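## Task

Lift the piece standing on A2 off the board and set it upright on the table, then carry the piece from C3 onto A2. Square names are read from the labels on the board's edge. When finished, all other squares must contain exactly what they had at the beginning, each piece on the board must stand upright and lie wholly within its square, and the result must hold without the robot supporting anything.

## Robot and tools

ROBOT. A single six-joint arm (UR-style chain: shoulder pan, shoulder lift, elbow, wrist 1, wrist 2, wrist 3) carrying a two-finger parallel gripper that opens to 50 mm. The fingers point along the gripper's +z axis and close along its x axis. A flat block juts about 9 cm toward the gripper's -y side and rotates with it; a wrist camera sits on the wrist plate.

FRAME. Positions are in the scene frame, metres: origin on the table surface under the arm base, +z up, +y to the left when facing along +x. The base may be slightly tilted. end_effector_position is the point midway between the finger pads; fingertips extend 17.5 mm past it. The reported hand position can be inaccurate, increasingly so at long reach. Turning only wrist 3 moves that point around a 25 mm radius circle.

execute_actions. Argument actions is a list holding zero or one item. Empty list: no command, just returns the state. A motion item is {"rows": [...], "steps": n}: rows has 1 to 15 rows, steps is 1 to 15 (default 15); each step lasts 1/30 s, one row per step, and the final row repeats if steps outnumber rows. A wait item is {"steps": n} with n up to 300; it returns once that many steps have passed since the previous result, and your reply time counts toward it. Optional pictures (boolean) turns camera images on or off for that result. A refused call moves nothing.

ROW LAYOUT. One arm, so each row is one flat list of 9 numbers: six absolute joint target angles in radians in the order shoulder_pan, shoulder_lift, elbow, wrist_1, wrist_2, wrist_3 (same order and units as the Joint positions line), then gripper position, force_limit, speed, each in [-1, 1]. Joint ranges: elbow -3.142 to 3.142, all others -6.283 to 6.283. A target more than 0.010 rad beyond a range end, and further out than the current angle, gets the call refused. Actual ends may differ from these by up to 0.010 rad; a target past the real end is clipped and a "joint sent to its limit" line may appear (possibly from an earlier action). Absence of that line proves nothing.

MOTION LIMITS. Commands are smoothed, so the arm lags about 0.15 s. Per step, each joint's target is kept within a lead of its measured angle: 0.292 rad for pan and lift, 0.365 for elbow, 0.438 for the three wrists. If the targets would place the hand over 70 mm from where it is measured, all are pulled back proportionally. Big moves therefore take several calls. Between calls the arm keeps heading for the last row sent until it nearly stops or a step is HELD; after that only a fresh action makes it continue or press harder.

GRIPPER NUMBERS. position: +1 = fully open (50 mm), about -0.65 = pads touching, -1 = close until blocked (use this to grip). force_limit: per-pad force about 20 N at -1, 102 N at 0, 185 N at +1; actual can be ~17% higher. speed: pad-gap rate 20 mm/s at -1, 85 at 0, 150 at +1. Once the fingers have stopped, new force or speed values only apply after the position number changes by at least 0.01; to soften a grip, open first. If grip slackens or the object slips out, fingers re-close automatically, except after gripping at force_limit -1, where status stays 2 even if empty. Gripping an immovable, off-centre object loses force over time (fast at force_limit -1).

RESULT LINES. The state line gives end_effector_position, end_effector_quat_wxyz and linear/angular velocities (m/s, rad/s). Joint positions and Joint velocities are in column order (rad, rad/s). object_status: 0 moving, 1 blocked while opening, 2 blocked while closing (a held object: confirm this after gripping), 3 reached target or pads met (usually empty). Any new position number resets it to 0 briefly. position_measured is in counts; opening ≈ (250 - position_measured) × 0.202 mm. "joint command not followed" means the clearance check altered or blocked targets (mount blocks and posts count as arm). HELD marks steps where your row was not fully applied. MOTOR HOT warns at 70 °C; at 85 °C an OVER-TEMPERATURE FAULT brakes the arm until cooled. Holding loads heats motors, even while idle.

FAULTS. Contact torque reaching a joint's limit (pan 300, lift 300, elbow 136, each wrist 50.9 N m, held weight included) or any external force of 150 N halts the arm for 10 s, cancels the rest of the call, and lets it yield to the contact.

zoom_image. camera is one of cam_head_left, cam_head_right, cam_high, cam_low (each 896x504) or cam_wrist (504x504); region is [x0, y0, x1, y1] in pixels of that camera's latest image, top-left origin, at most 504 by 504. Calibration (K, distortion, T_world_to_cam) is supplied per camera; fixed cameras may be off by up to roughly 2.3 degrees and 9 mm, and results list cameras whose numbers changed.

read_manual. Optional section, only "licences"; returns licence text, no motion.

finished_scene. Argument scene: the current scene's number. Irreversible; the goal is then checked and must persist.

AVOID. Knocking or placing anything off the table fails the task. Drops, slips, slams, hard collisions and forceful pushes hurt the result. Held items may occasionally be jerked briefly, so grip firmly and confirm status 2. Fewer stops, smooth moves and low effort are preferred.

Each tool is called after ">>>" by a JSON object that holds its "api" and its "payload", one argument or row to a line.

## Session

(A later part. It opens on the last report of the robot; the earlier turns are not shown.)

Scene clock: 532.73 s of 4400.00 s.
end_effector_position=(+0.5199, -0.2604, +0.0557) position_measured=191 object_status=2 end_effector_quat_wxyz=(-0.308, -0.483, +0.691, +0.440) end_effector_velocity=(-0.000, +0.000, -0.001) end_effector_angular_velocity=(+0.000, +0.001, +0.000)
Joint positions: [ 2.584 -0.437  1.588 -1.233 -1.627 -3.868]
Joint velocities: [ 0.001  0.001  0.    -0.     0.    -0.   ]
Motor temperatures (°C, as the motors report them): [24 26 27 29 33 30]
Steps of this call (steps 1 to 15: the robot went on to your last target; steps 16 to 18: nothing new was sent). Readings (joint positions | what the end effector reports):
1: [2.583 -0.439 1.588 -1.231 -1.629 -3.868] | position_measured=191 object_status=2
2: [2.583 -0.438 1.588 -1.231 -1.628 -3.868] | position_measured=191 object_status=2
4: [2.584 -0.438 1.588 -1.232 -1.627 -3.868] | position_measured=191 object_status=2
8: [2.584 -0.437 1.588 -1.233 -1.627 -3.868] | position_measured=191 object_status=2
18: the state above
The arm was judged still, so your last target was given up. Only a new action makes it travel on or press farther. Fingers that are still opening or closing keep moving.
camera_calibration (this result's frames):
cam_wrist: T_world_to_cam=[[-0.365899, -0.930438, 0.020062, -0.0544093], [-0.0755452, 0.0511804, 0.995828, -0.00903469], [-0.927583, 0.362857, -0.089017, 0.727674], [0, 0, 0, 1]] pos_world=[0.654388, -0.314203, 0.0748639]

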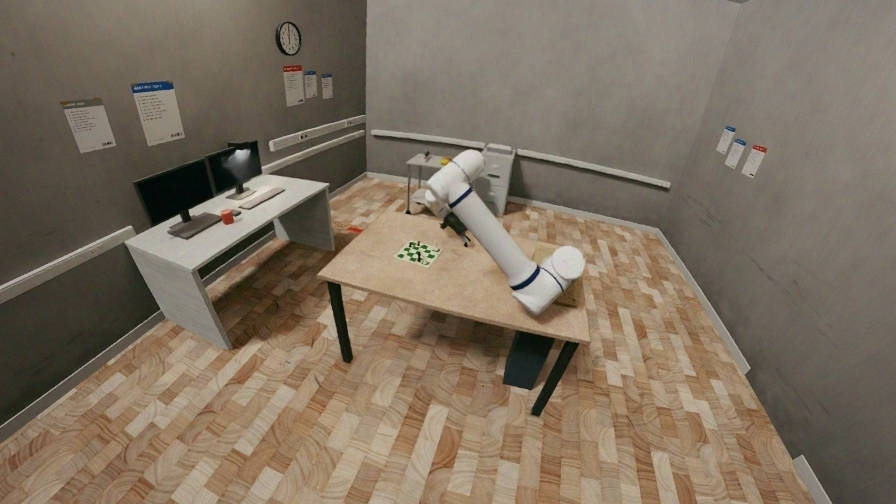

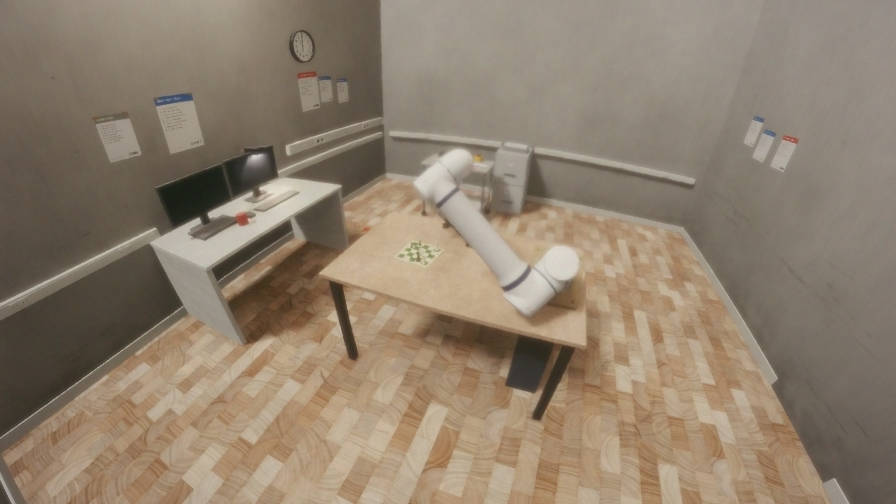

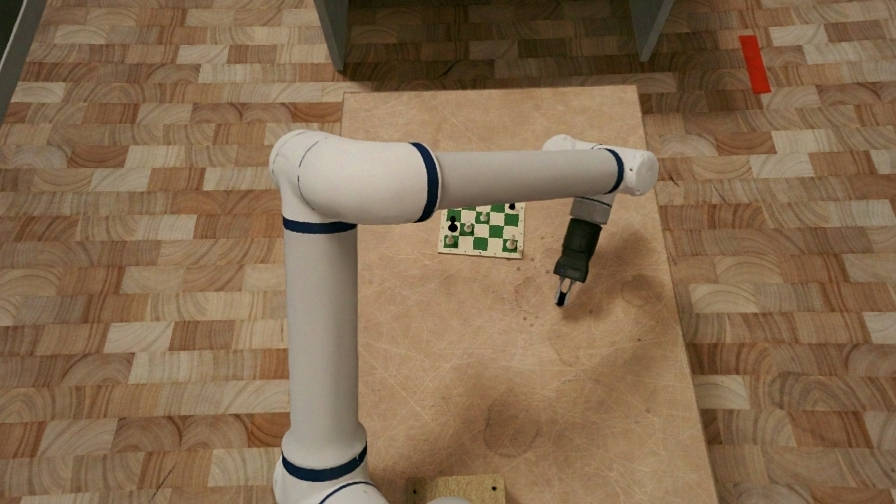

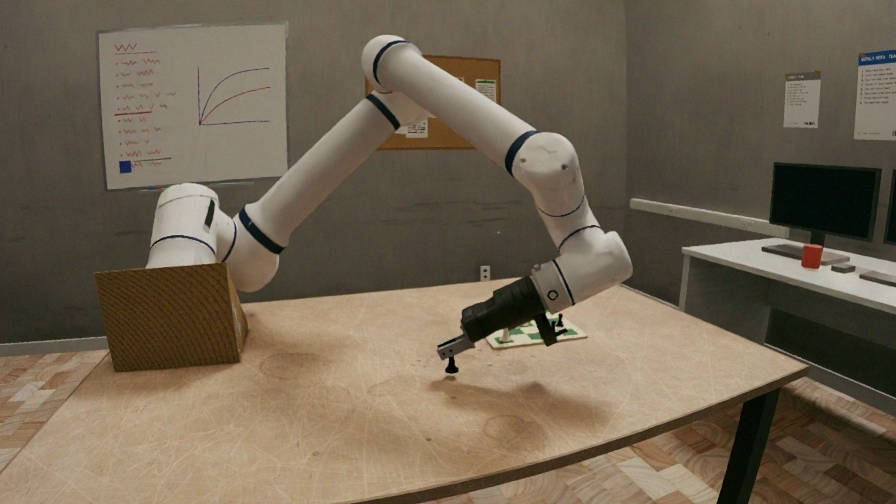

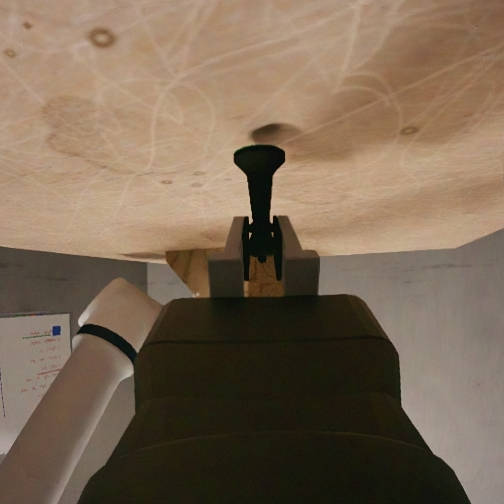

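>>> {"api": "execute_actions", "payload": {
  "actions": [
    {"rows": [[2.5852, -0.4358, 1.5884, -1.2342, -1.6260, -3.8674, -0.97, 0.2, -0.4], [2.5865, -0.4342, 1.5885, -1.2359, -1.6247, -3.8673, -0.97, 0.2, -0.4], [2.5878, -0.4326, 1.5886, -1.2376, -1.6234, -3.8672, -0.97, 0.2, -0.4], [2.5891, -0.4310, 1.5887, -1.2393, -1.6221, -3.8671, -0.97, 0.2, -0.4], [2.5904, -0.4294, 1.5888, -1.2410, -1.6208, -3.8670, -0.97, 0.2, -0.4], [2.59105, -0.42864, 1.58885, -1.24184, -1.62010, -3.86695, -0.97, 0.2, -0.4]], "steps": 15}
  ],
  "pictures": false
}}

>>> {"api": "execute_actions", "payload": {
  "actions": [
    {"steps": 10}
  ]
}}

>>> {"api": "zoom_image", "payload": {
  "camera": "cam_wrist",
  "region": [190, 90, 340, 240]
}}

>>> {"api": "zoom_image", "payload": {
  "camera": "cam_low",
  "region": [420, 325, 500, 395]
}}

Scene clock: 551.10 s of 4400.00 s.
end_effector_position=(+0.5199, -0.2604, +0.0469) position_measured=191 object_status=2 end_effector_quat_wxyz=(-0.308, -0.483, +0.691, +0.440) end_effector_velocity=(-0.000, -0.000, -0.002) end_effector_angular_velocity=(-0.000, -0.000, +0.000)
Joint positions: [ 2.591 -0.429  1.589 -1.242 -1.62  -3.867]
Joint velocities: [ 0.001  0.002  0.    -0.003  0.001  0.   ]
Motor temperatures (°C, as the motors report them): [24 26 27 29 33 30]
Steps of this call (steps 1 to 90: nothing new was sent; then 14.87 s passed at rest; steps 91 to 105: all 15 steps of this action). Readings (joint positions | what the end effector reports):
91: [2.585 -0.437 1.588 -1.233 -1.627 -3.867] | position_measured=191 object_status=2
92: [2.585 -0.436 1.588 -1.234 -1.626 -3.867] | position_measured=191 object_status=2
94: [2.586 -0.435 1.588 -1.235 -1.625 -3.867] | position_measured=191 object_status=2
98: [2.589 -0.431 1.589 -1.240 -1.622 -3.867] | position_measured=191 object_status=2
105: the state above

Scene clock: 551.43 s of 4400.00 s.
end_effector_position=(+0.5199, -0.2604, +0.0467) position_measured=191 object_status=2 end_effector_quat_wxyz=(-0.308, -0.483, +0.691, +0.440) end_effector_velocity=(+0.000, +0.000, +0.000) end_effector_angular_velocity=(+0.000, +0.000, -0.000)
Joint positions: [ 2.591 -0.429  1.589 -1.242 -1.62  -3.867]
Joint velocities: [ 0.    -0.    -0.     0.001  0.    -0.   ]
Motor temperatures (°C, as the motors report them): [24 26 27 29 33 30]
Steps of this call (steps 1 to 10: the robot went on to your last target). Readings (joint positions | what the end effector reports):
1: [2.591 -0.429 1.589 -1.242 -1.620 -3.867] | position_measured=191 object_status=2
2: [2.591 -0.429 1.589 -1.242 -1.620 -3.867] | position_measured=191 object_status=2
4: [2.591 -0.429 1.589 -1.242 -1.620 -3.867] | position_measured=191 object_status=2
8: [2.591 -0.429 1.589 -1.242 -1.620 -3.867] | position_measured=191 object_status=2
10: the state above
camera_calibration (this result's frames):
cam_wrist: T_world_to_cam=[[-0.365908, -0.930434, 0.0200719, -0.0542074], [-0.0754938, 0.0511718, 0.995832, -0.000108565], [-0.927584, 0.362868, -0.0889662, 0.726878], [0, 0, 0, 1]] pos_world=[0.654397, -0.314192, 0.0658638]

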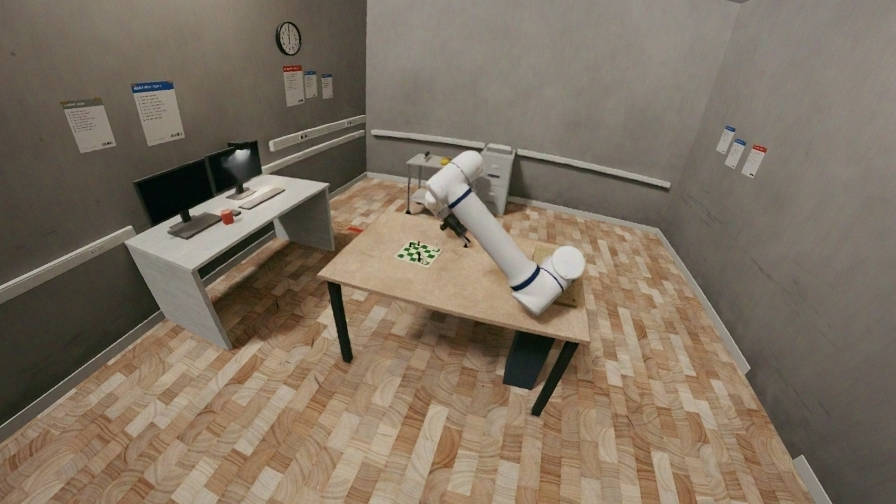

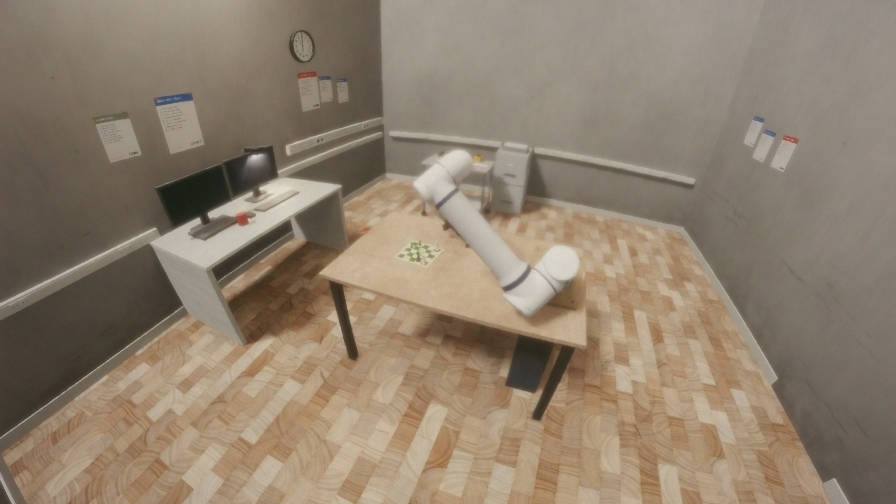

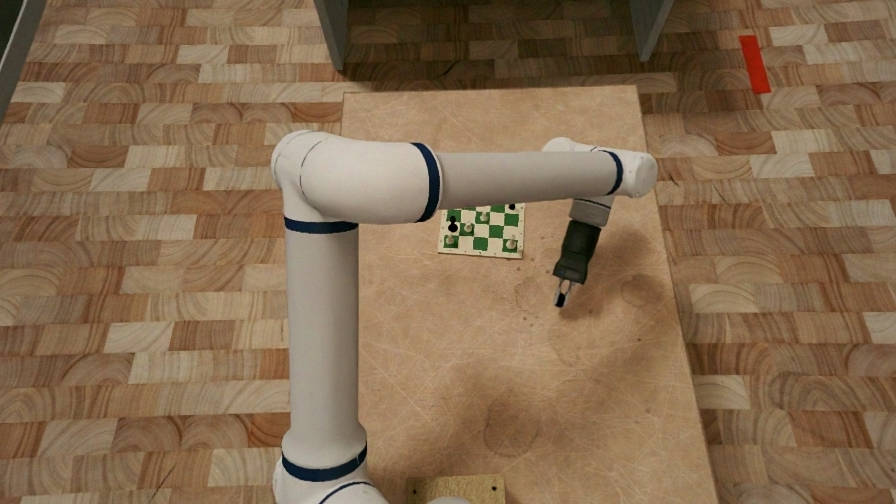

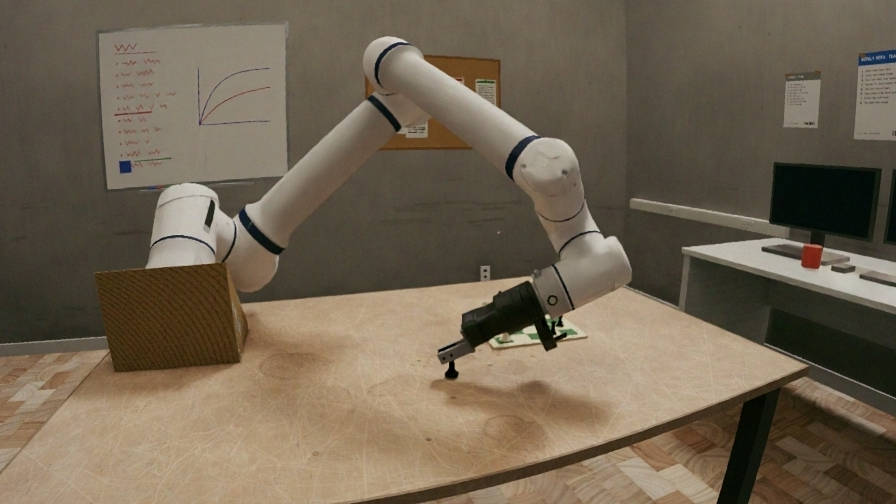

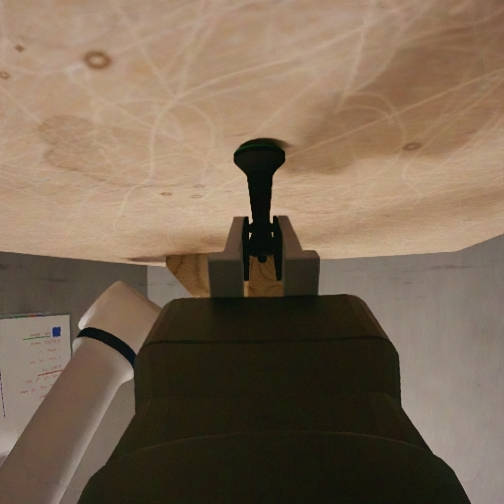

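Region (190, 90, 340, 240) of cam_wrist's 504x504 image, scaled by 3.360, with more detail than that image has.

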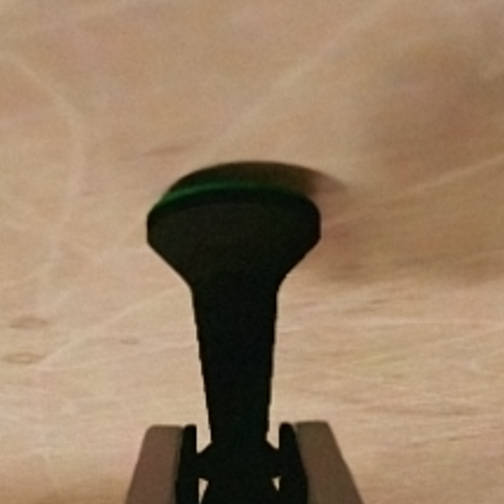

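Region (420, 325, 500, 395) of cam_low's 896x504 image, scaled by 6.300, with more detail than that image has; it fills the top 441 rows of this view, and the rest is white.

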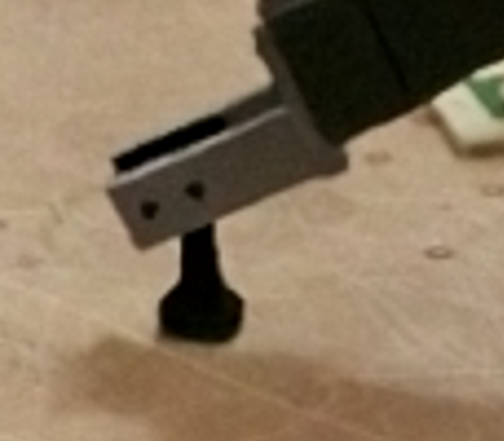

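>>> {"api": "execute_actions", "payload": {
  "actions": [
    {"rows": [[2.5915, -0.4281, 1.5889, -1.2424, -1.6196, -3.8669, -0.97, 0.2, -0.4], [2.5920, -0.4275, 1.5889, -1.2430, -1.6192, -3.8669, -0.97, 0.2, -0.4], [2.5924, -0.4270, 1.5890, -1.2436, -1.6187, -3.8668, -0.97, 0.2, -0.4], [2.59287, -0.42642, 1.58899, -1.24419, -1.61829, -3.86680, -0.97, 0.2, -0.4]], "steps": 15}
  ]
}}

>>> {"api": "zoom_image", "payload": {
  "camera": "cam_wrist",
  "region": [190, 90, 340, 240]
}}

Scene clock: 559.13 s of 4400.00 s.
end_effector_position=(+0.5199, -0.2604, +0.0442) position_measured=191 object_status=2 end_effector_quat_wxyz=(-0.308, -0.483, +0.691, +0.440) end_effector_velocity=(+0.000, +0.000, -0.001) end_effector_angular_velocity=(+0.000, +0.000, +0.000)
Joint positions: [ 2.593 -0.426  1.589 -1.244 -1.618 -3.867]
Joint velocities: [ 0.001  0.    -0.    -0.001  0.    -0.   ]
Motor temperatures (°C, as the motors report them): [24 26 27 29 33 30]
Steps of this call (steps 1 to 15: the robot went on to your last target; steps 16 to 90: nothing new was sent; then 4.20 s passed at rest; steps 91 to 105: all 15 steps of this action). Readings (joint positions | what the end effector reports):
91: [2.591 -0.429 1.589 -1.242 -1.620 -3.867] | position_measured=191 object_status=2
92: [2.591 -0.428 1.589 -1.242 -1.620 -3.867] | position_measured=191 object_status=2
94: [2.592 -0.428 1.589 -1.243 -1.619 -3.867] | position_measured=191 object_status=2
98: [2.593 -0.427 1.589 -1.244 -1.619 -3.867] | position_measured=191 object_status=2
105: the state above
camera_calibration (this result's frames):
cam_wrist: T_world_to_cam=[[-0.365908, -0.930434, 0.0200736, -0.0541589], [-0.07549, 0.0511722, 0.995833, 0.00233975], [-0.927584, 0.362868, -0.0889628, 0.726652], [0, 0, 0, 1]] pos_world=[0.65439, -0.31419, 0.0634022]

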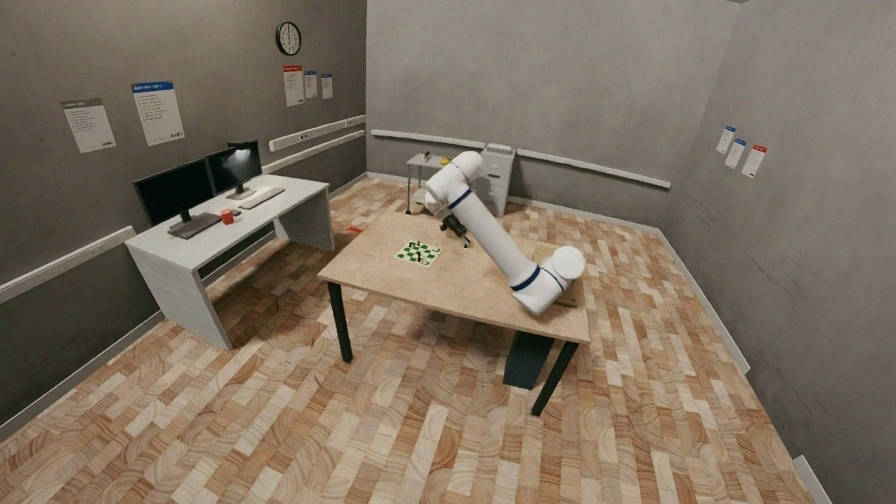

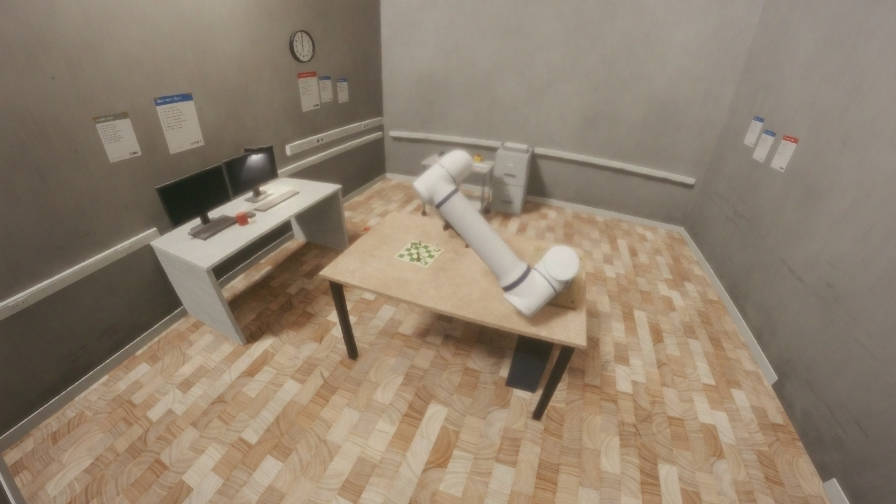

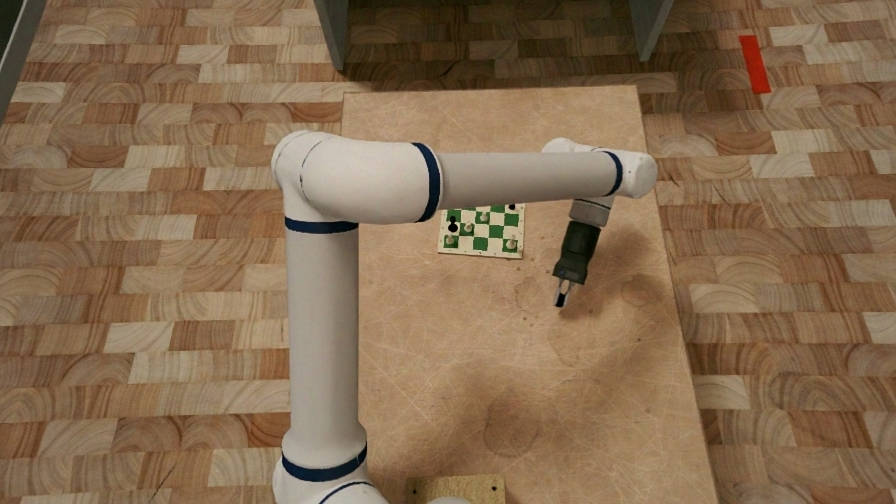

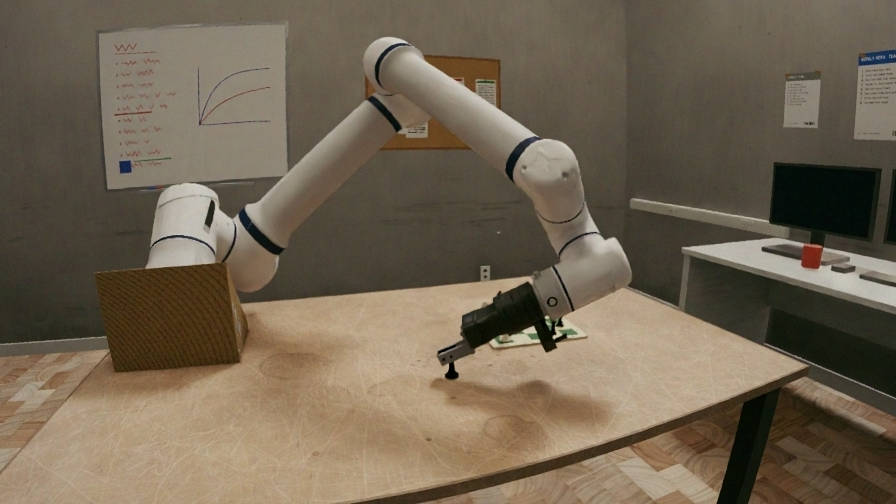

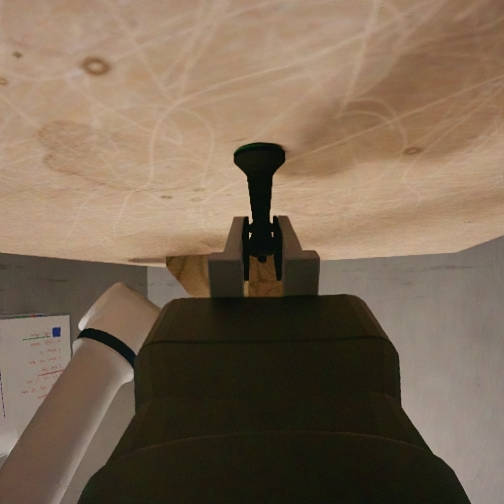

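Region (190, 90, 340, 240) of cam_wrist's 504x504 image, scaled by 3.360, with more detail than that image has.

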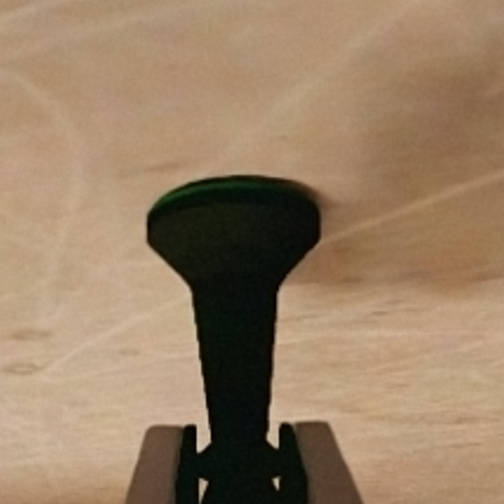

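>>> {"api": "execute_actions", "payload": {
  "actions": [
    {"rows": [[2.59331, -0.42589, 1.58902, -1.24475, -1.61786, -3.86676, -0.97, 0.2, -0.4]], "steps": 12}
  ],
  "pictures": false
}}

>>> {"api": "execute_actions", "payload": {
  "actions": [
    {"rows": [[2.59331, -0.42589, 1.58902, -1.24475, -1.61786, -3.86676, 0.3, 0.2, -0.3]], "steps": 15}
  ]
}}

>>> {"api": "zoom_image", "payload": {
  "camera": "cam_low",
  "region": [420, 325, 500, 395]
}}

Scene clock: 565.97 s of 4400.00 s.
end_effector_position=(+0.5199, -0.2604, +0.0436) position_measured=191 object_status=2 end_effector_quat_wxyz=(-0.308, -0.483, +0.691, +0.440) end_effector_velocity=(-0.000, -0.000, +0.000) end_effector_angular_velocity=(+0.000, -0.000, -0.001)
Joint positions: [ 2.593 -0.426  1.589 -1.245 -1.618 -3.867]
Joint velocities: [-0.001  0.    -0.     0.     0.     0.   ]
Motor temperatures (°C, as the motors report them): [24 26 27 29 33 30]
Steps of this call (steps 1 to 15: the robot went on to your last target; steps 16 to 90: nothing new was sent; then 3.43 s passed at rest; steps 91 to 102: all 12 steps of this action). Readings (joint positions | what the end effector reports):
91: [2.593 -0.426 1.589 -1.244 -1.618 -3.867] | position_measured=191 object_status=2
92: [2.593 -0.426 1.589 -1.244 -1.618 -3.867] | position_measured=191 object_status=2
94: [2.593 -0.426 1.589 -1.245 -1.618 -3.867] | position_measured=191 object_status=2
98: [2.593 -0.426 1.589 -1.245 -1.618 -3.867] | position_measured=191 object_status=2
102: the state above

Scene clock: 566.47 s of 4400.00 s.
end_effector_position=(+0.5199, -0.2604, +0.0436) position_measured=107 object_status=3 end_effector_quat_wxyz=(-0.308, -0.483, +0.691, +0.440) end_effector_velocity=(+0.000, +0.000, +0.001) end_effector_angular_velocity=(+0.000, -0.000, -0.000)
Joint positions: [ 2.593 -0.426  1.589 -1.245 -1.618 -3.867]
Joint velocities: [-0.    -0.001 -0.     0.001 -0.    -0.   ]
Motor temperatures (°C, as the motors report them): [24 26 27 29 33 30]
Steps of this call (steps 1 to 15: all 15 steps of this action). Readings (joint positions | what the end effector reports):
1: [2.593 -0.426 1.589 -1.245 -1.618 -3.867] | position_measured=183 object_status=0
2: [2.593 -0.426 1.589 -1.245 -1.618 -3.867] | position_measured=173 object_status=0
4: [2.593 -0.426 1.589 -1.245 -1.618 -3.867] | position_measured=151 object_status=0
8: [2.593 -0.426 1.589 -1.245 -1.618 -3.867] | position_measured=110 object_status=0
15: the state above
camera_calibration (this result's frames):
cam_wrist: T_world_to_cam=[[-0.365903, -0.930436, 0.0200805, -0.0541477], [-0.0754811, 0.0511756, 0.995833, 0.00298116], [-0.927587, 0.362863, -0.0889557, 0.726591], [0, 0, 0, 1]] pos_world=[0.654389, -0.314187, 0.062753]

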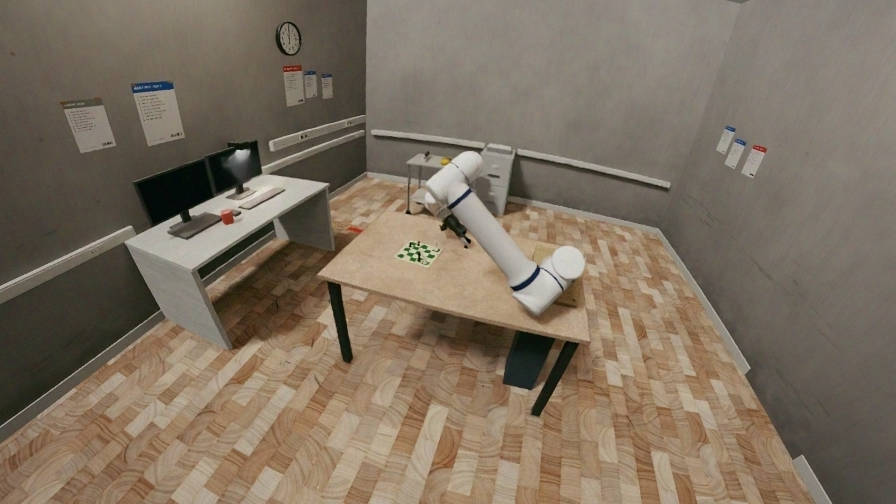

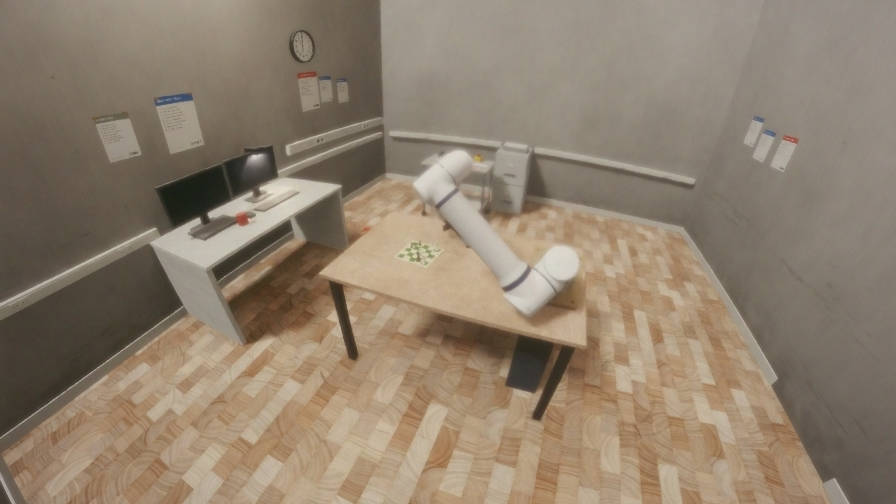

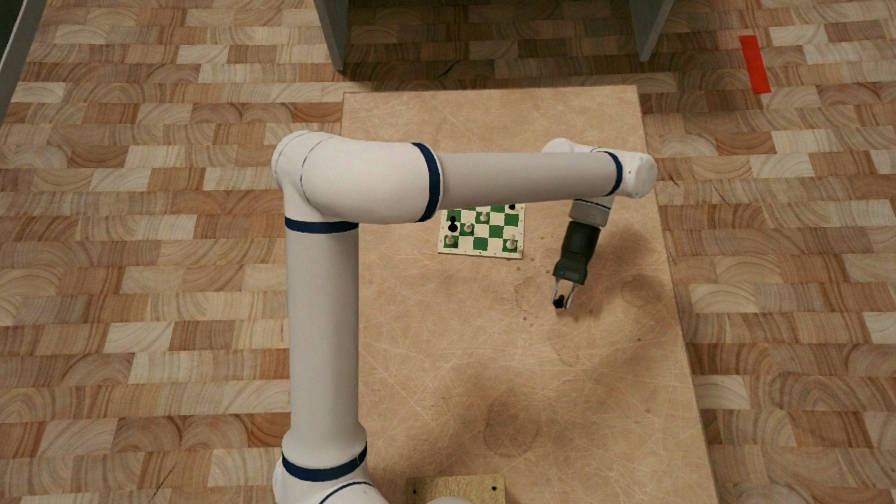

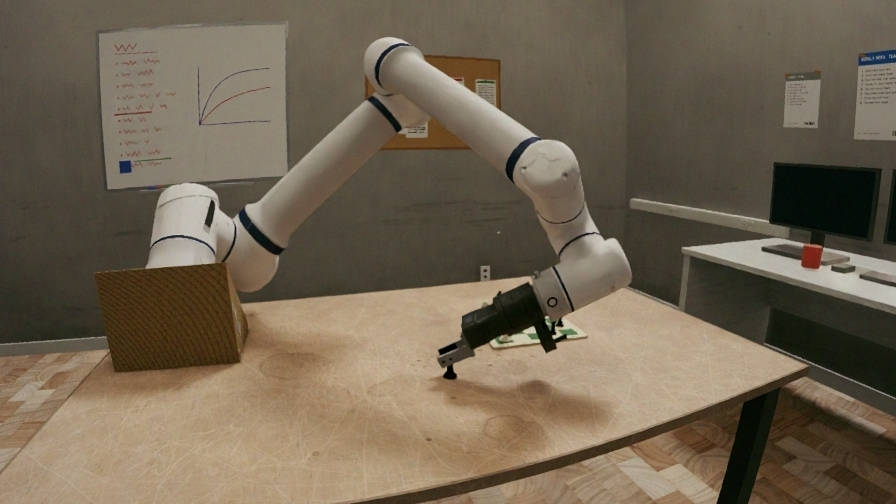

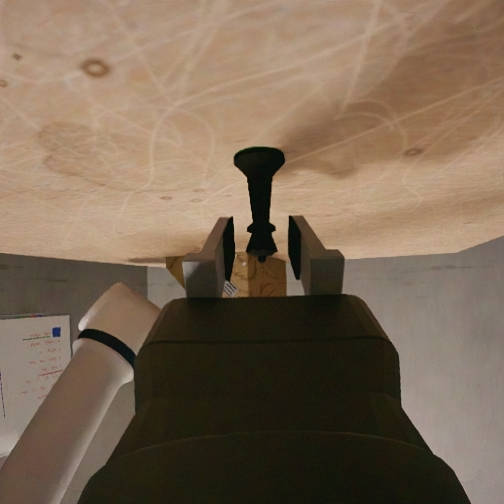

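Region (420, 325, 500, 395) of cam_low's 896x504 image, scaled by 6.300, with more detail than that image has; it fills the top 441 rows of this view, and the rest is white.

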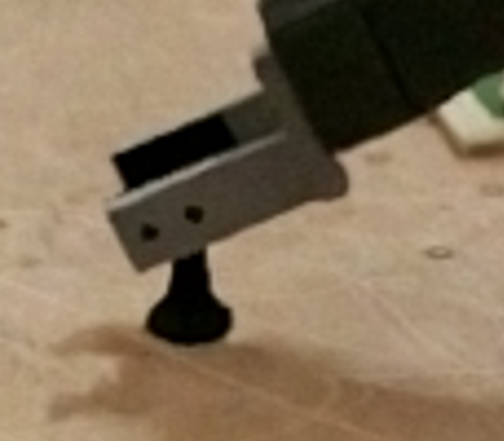

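>>> {"api": "execute_actions", "payload": {
  "actions": []
}}

Scene clock: 583.43 s of 4400.00 s.
end_effector_position=(+0.5199, -0.2604, +0.0436) position_measured=107 object_status=3 end_effector_quat_wxyz=(-0.308, -0.483, +0.691, +0.440) end_effector_velocity=(-0.000, -0.000, +0.000) end_effector_angular_velocity=(+0.001, -0.000, -0.000)
Joint positions: [ 2.593 -0.426  1.589 -1.245 -1.618 -3.867]
Joint velocities: [-0.  0.  0.  0. -0. -0.]
Motor temperatures (°C, as the motors report them): [24 26 27 29 33 30]
Steps of this call (steps 1 to 15: the robot went on to your last target; steps 16 to 90: nothing new was sent; then 13.97 s passed at rest). Readings (joint positions | what the end effector reports):
1: [2.593 -0.426 1.589 -1.245 -1.618 -3.867] | position_measured=107 object_status=3
2: [2.593 -0.426 1.589 -1.245 -1.618 -3.867] | position_measured=107 object_status=3
4: [2.593 -0.426 1.589 -1.245 -1.618 -3.867] | position_measured=107 object_status=3
8: [2.593 -0.426 1.589 -1.245 -1.618 -3.867] | position_measured=107 object_status=3
90: the state above
The arm was judged still, so your last target was given up. Only a new action makes it travel on or press farther. Fingers that are still opening or closing keep moving.
camera_calibration (this result's frames):
cam_wrist: T_world_to_cam=[[-0.365904, -0.930436, 0.0200806, -0.0541476], [-0.075481, 0.0511756, 0.995833, 0.00298151], [-0.927587, 0.362863, -0.0889556, 0.726591], [0, 0, 0, 1]] pos_world=[0.654388, -0.314187, 0.0627526]

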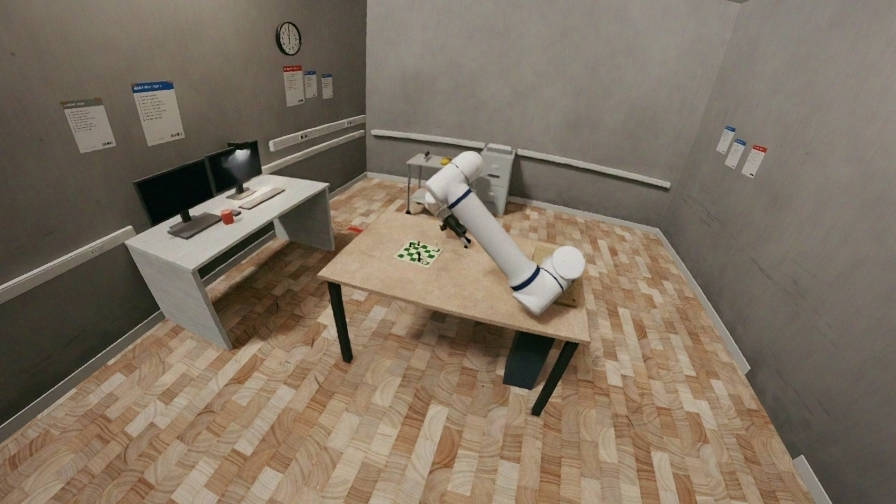

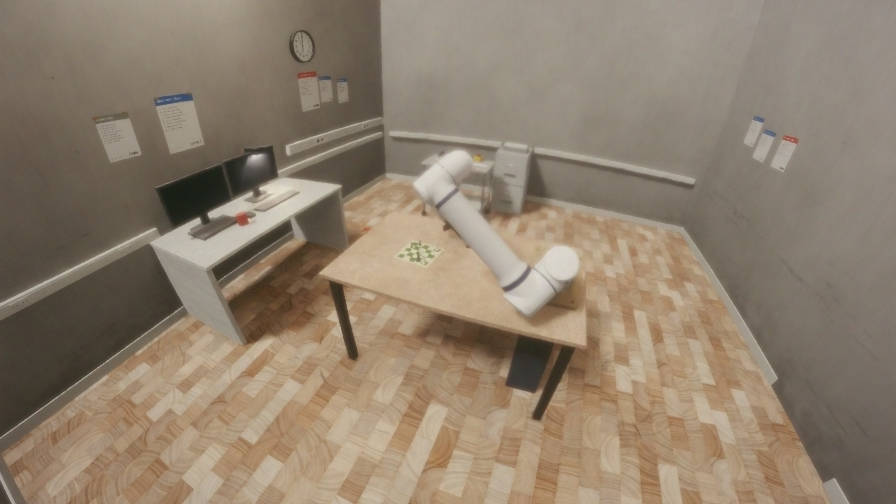

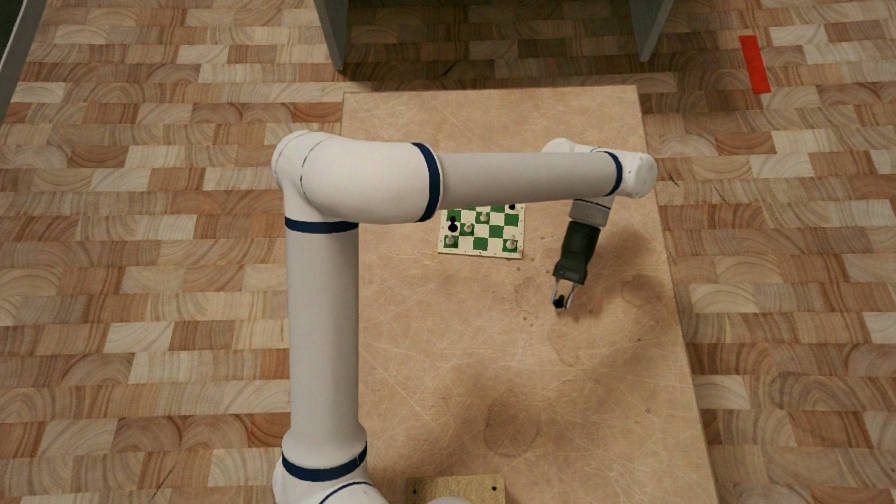

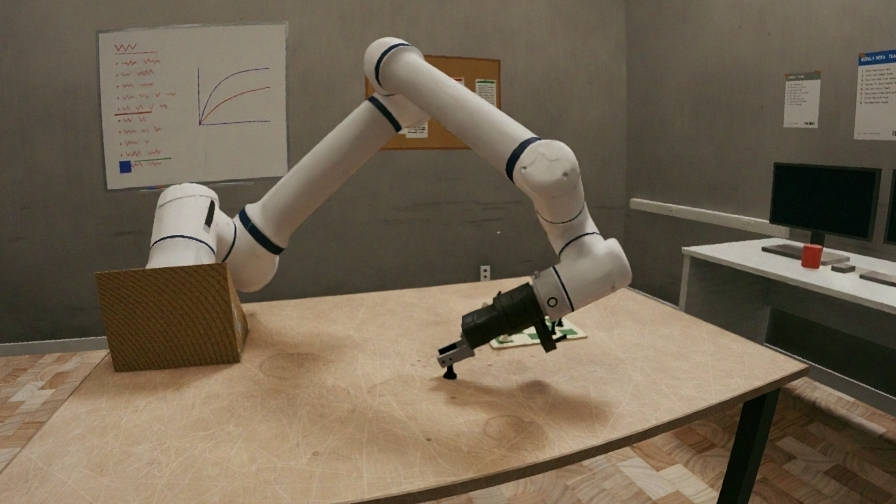

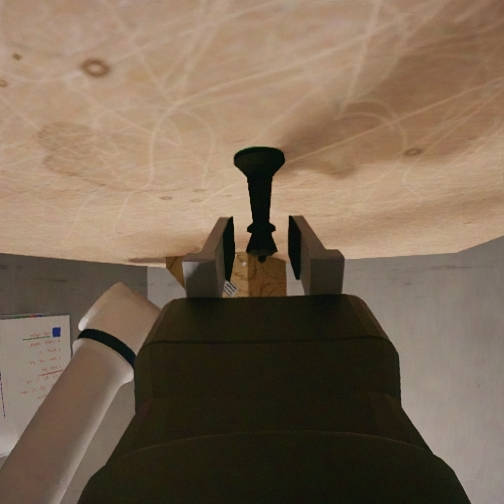

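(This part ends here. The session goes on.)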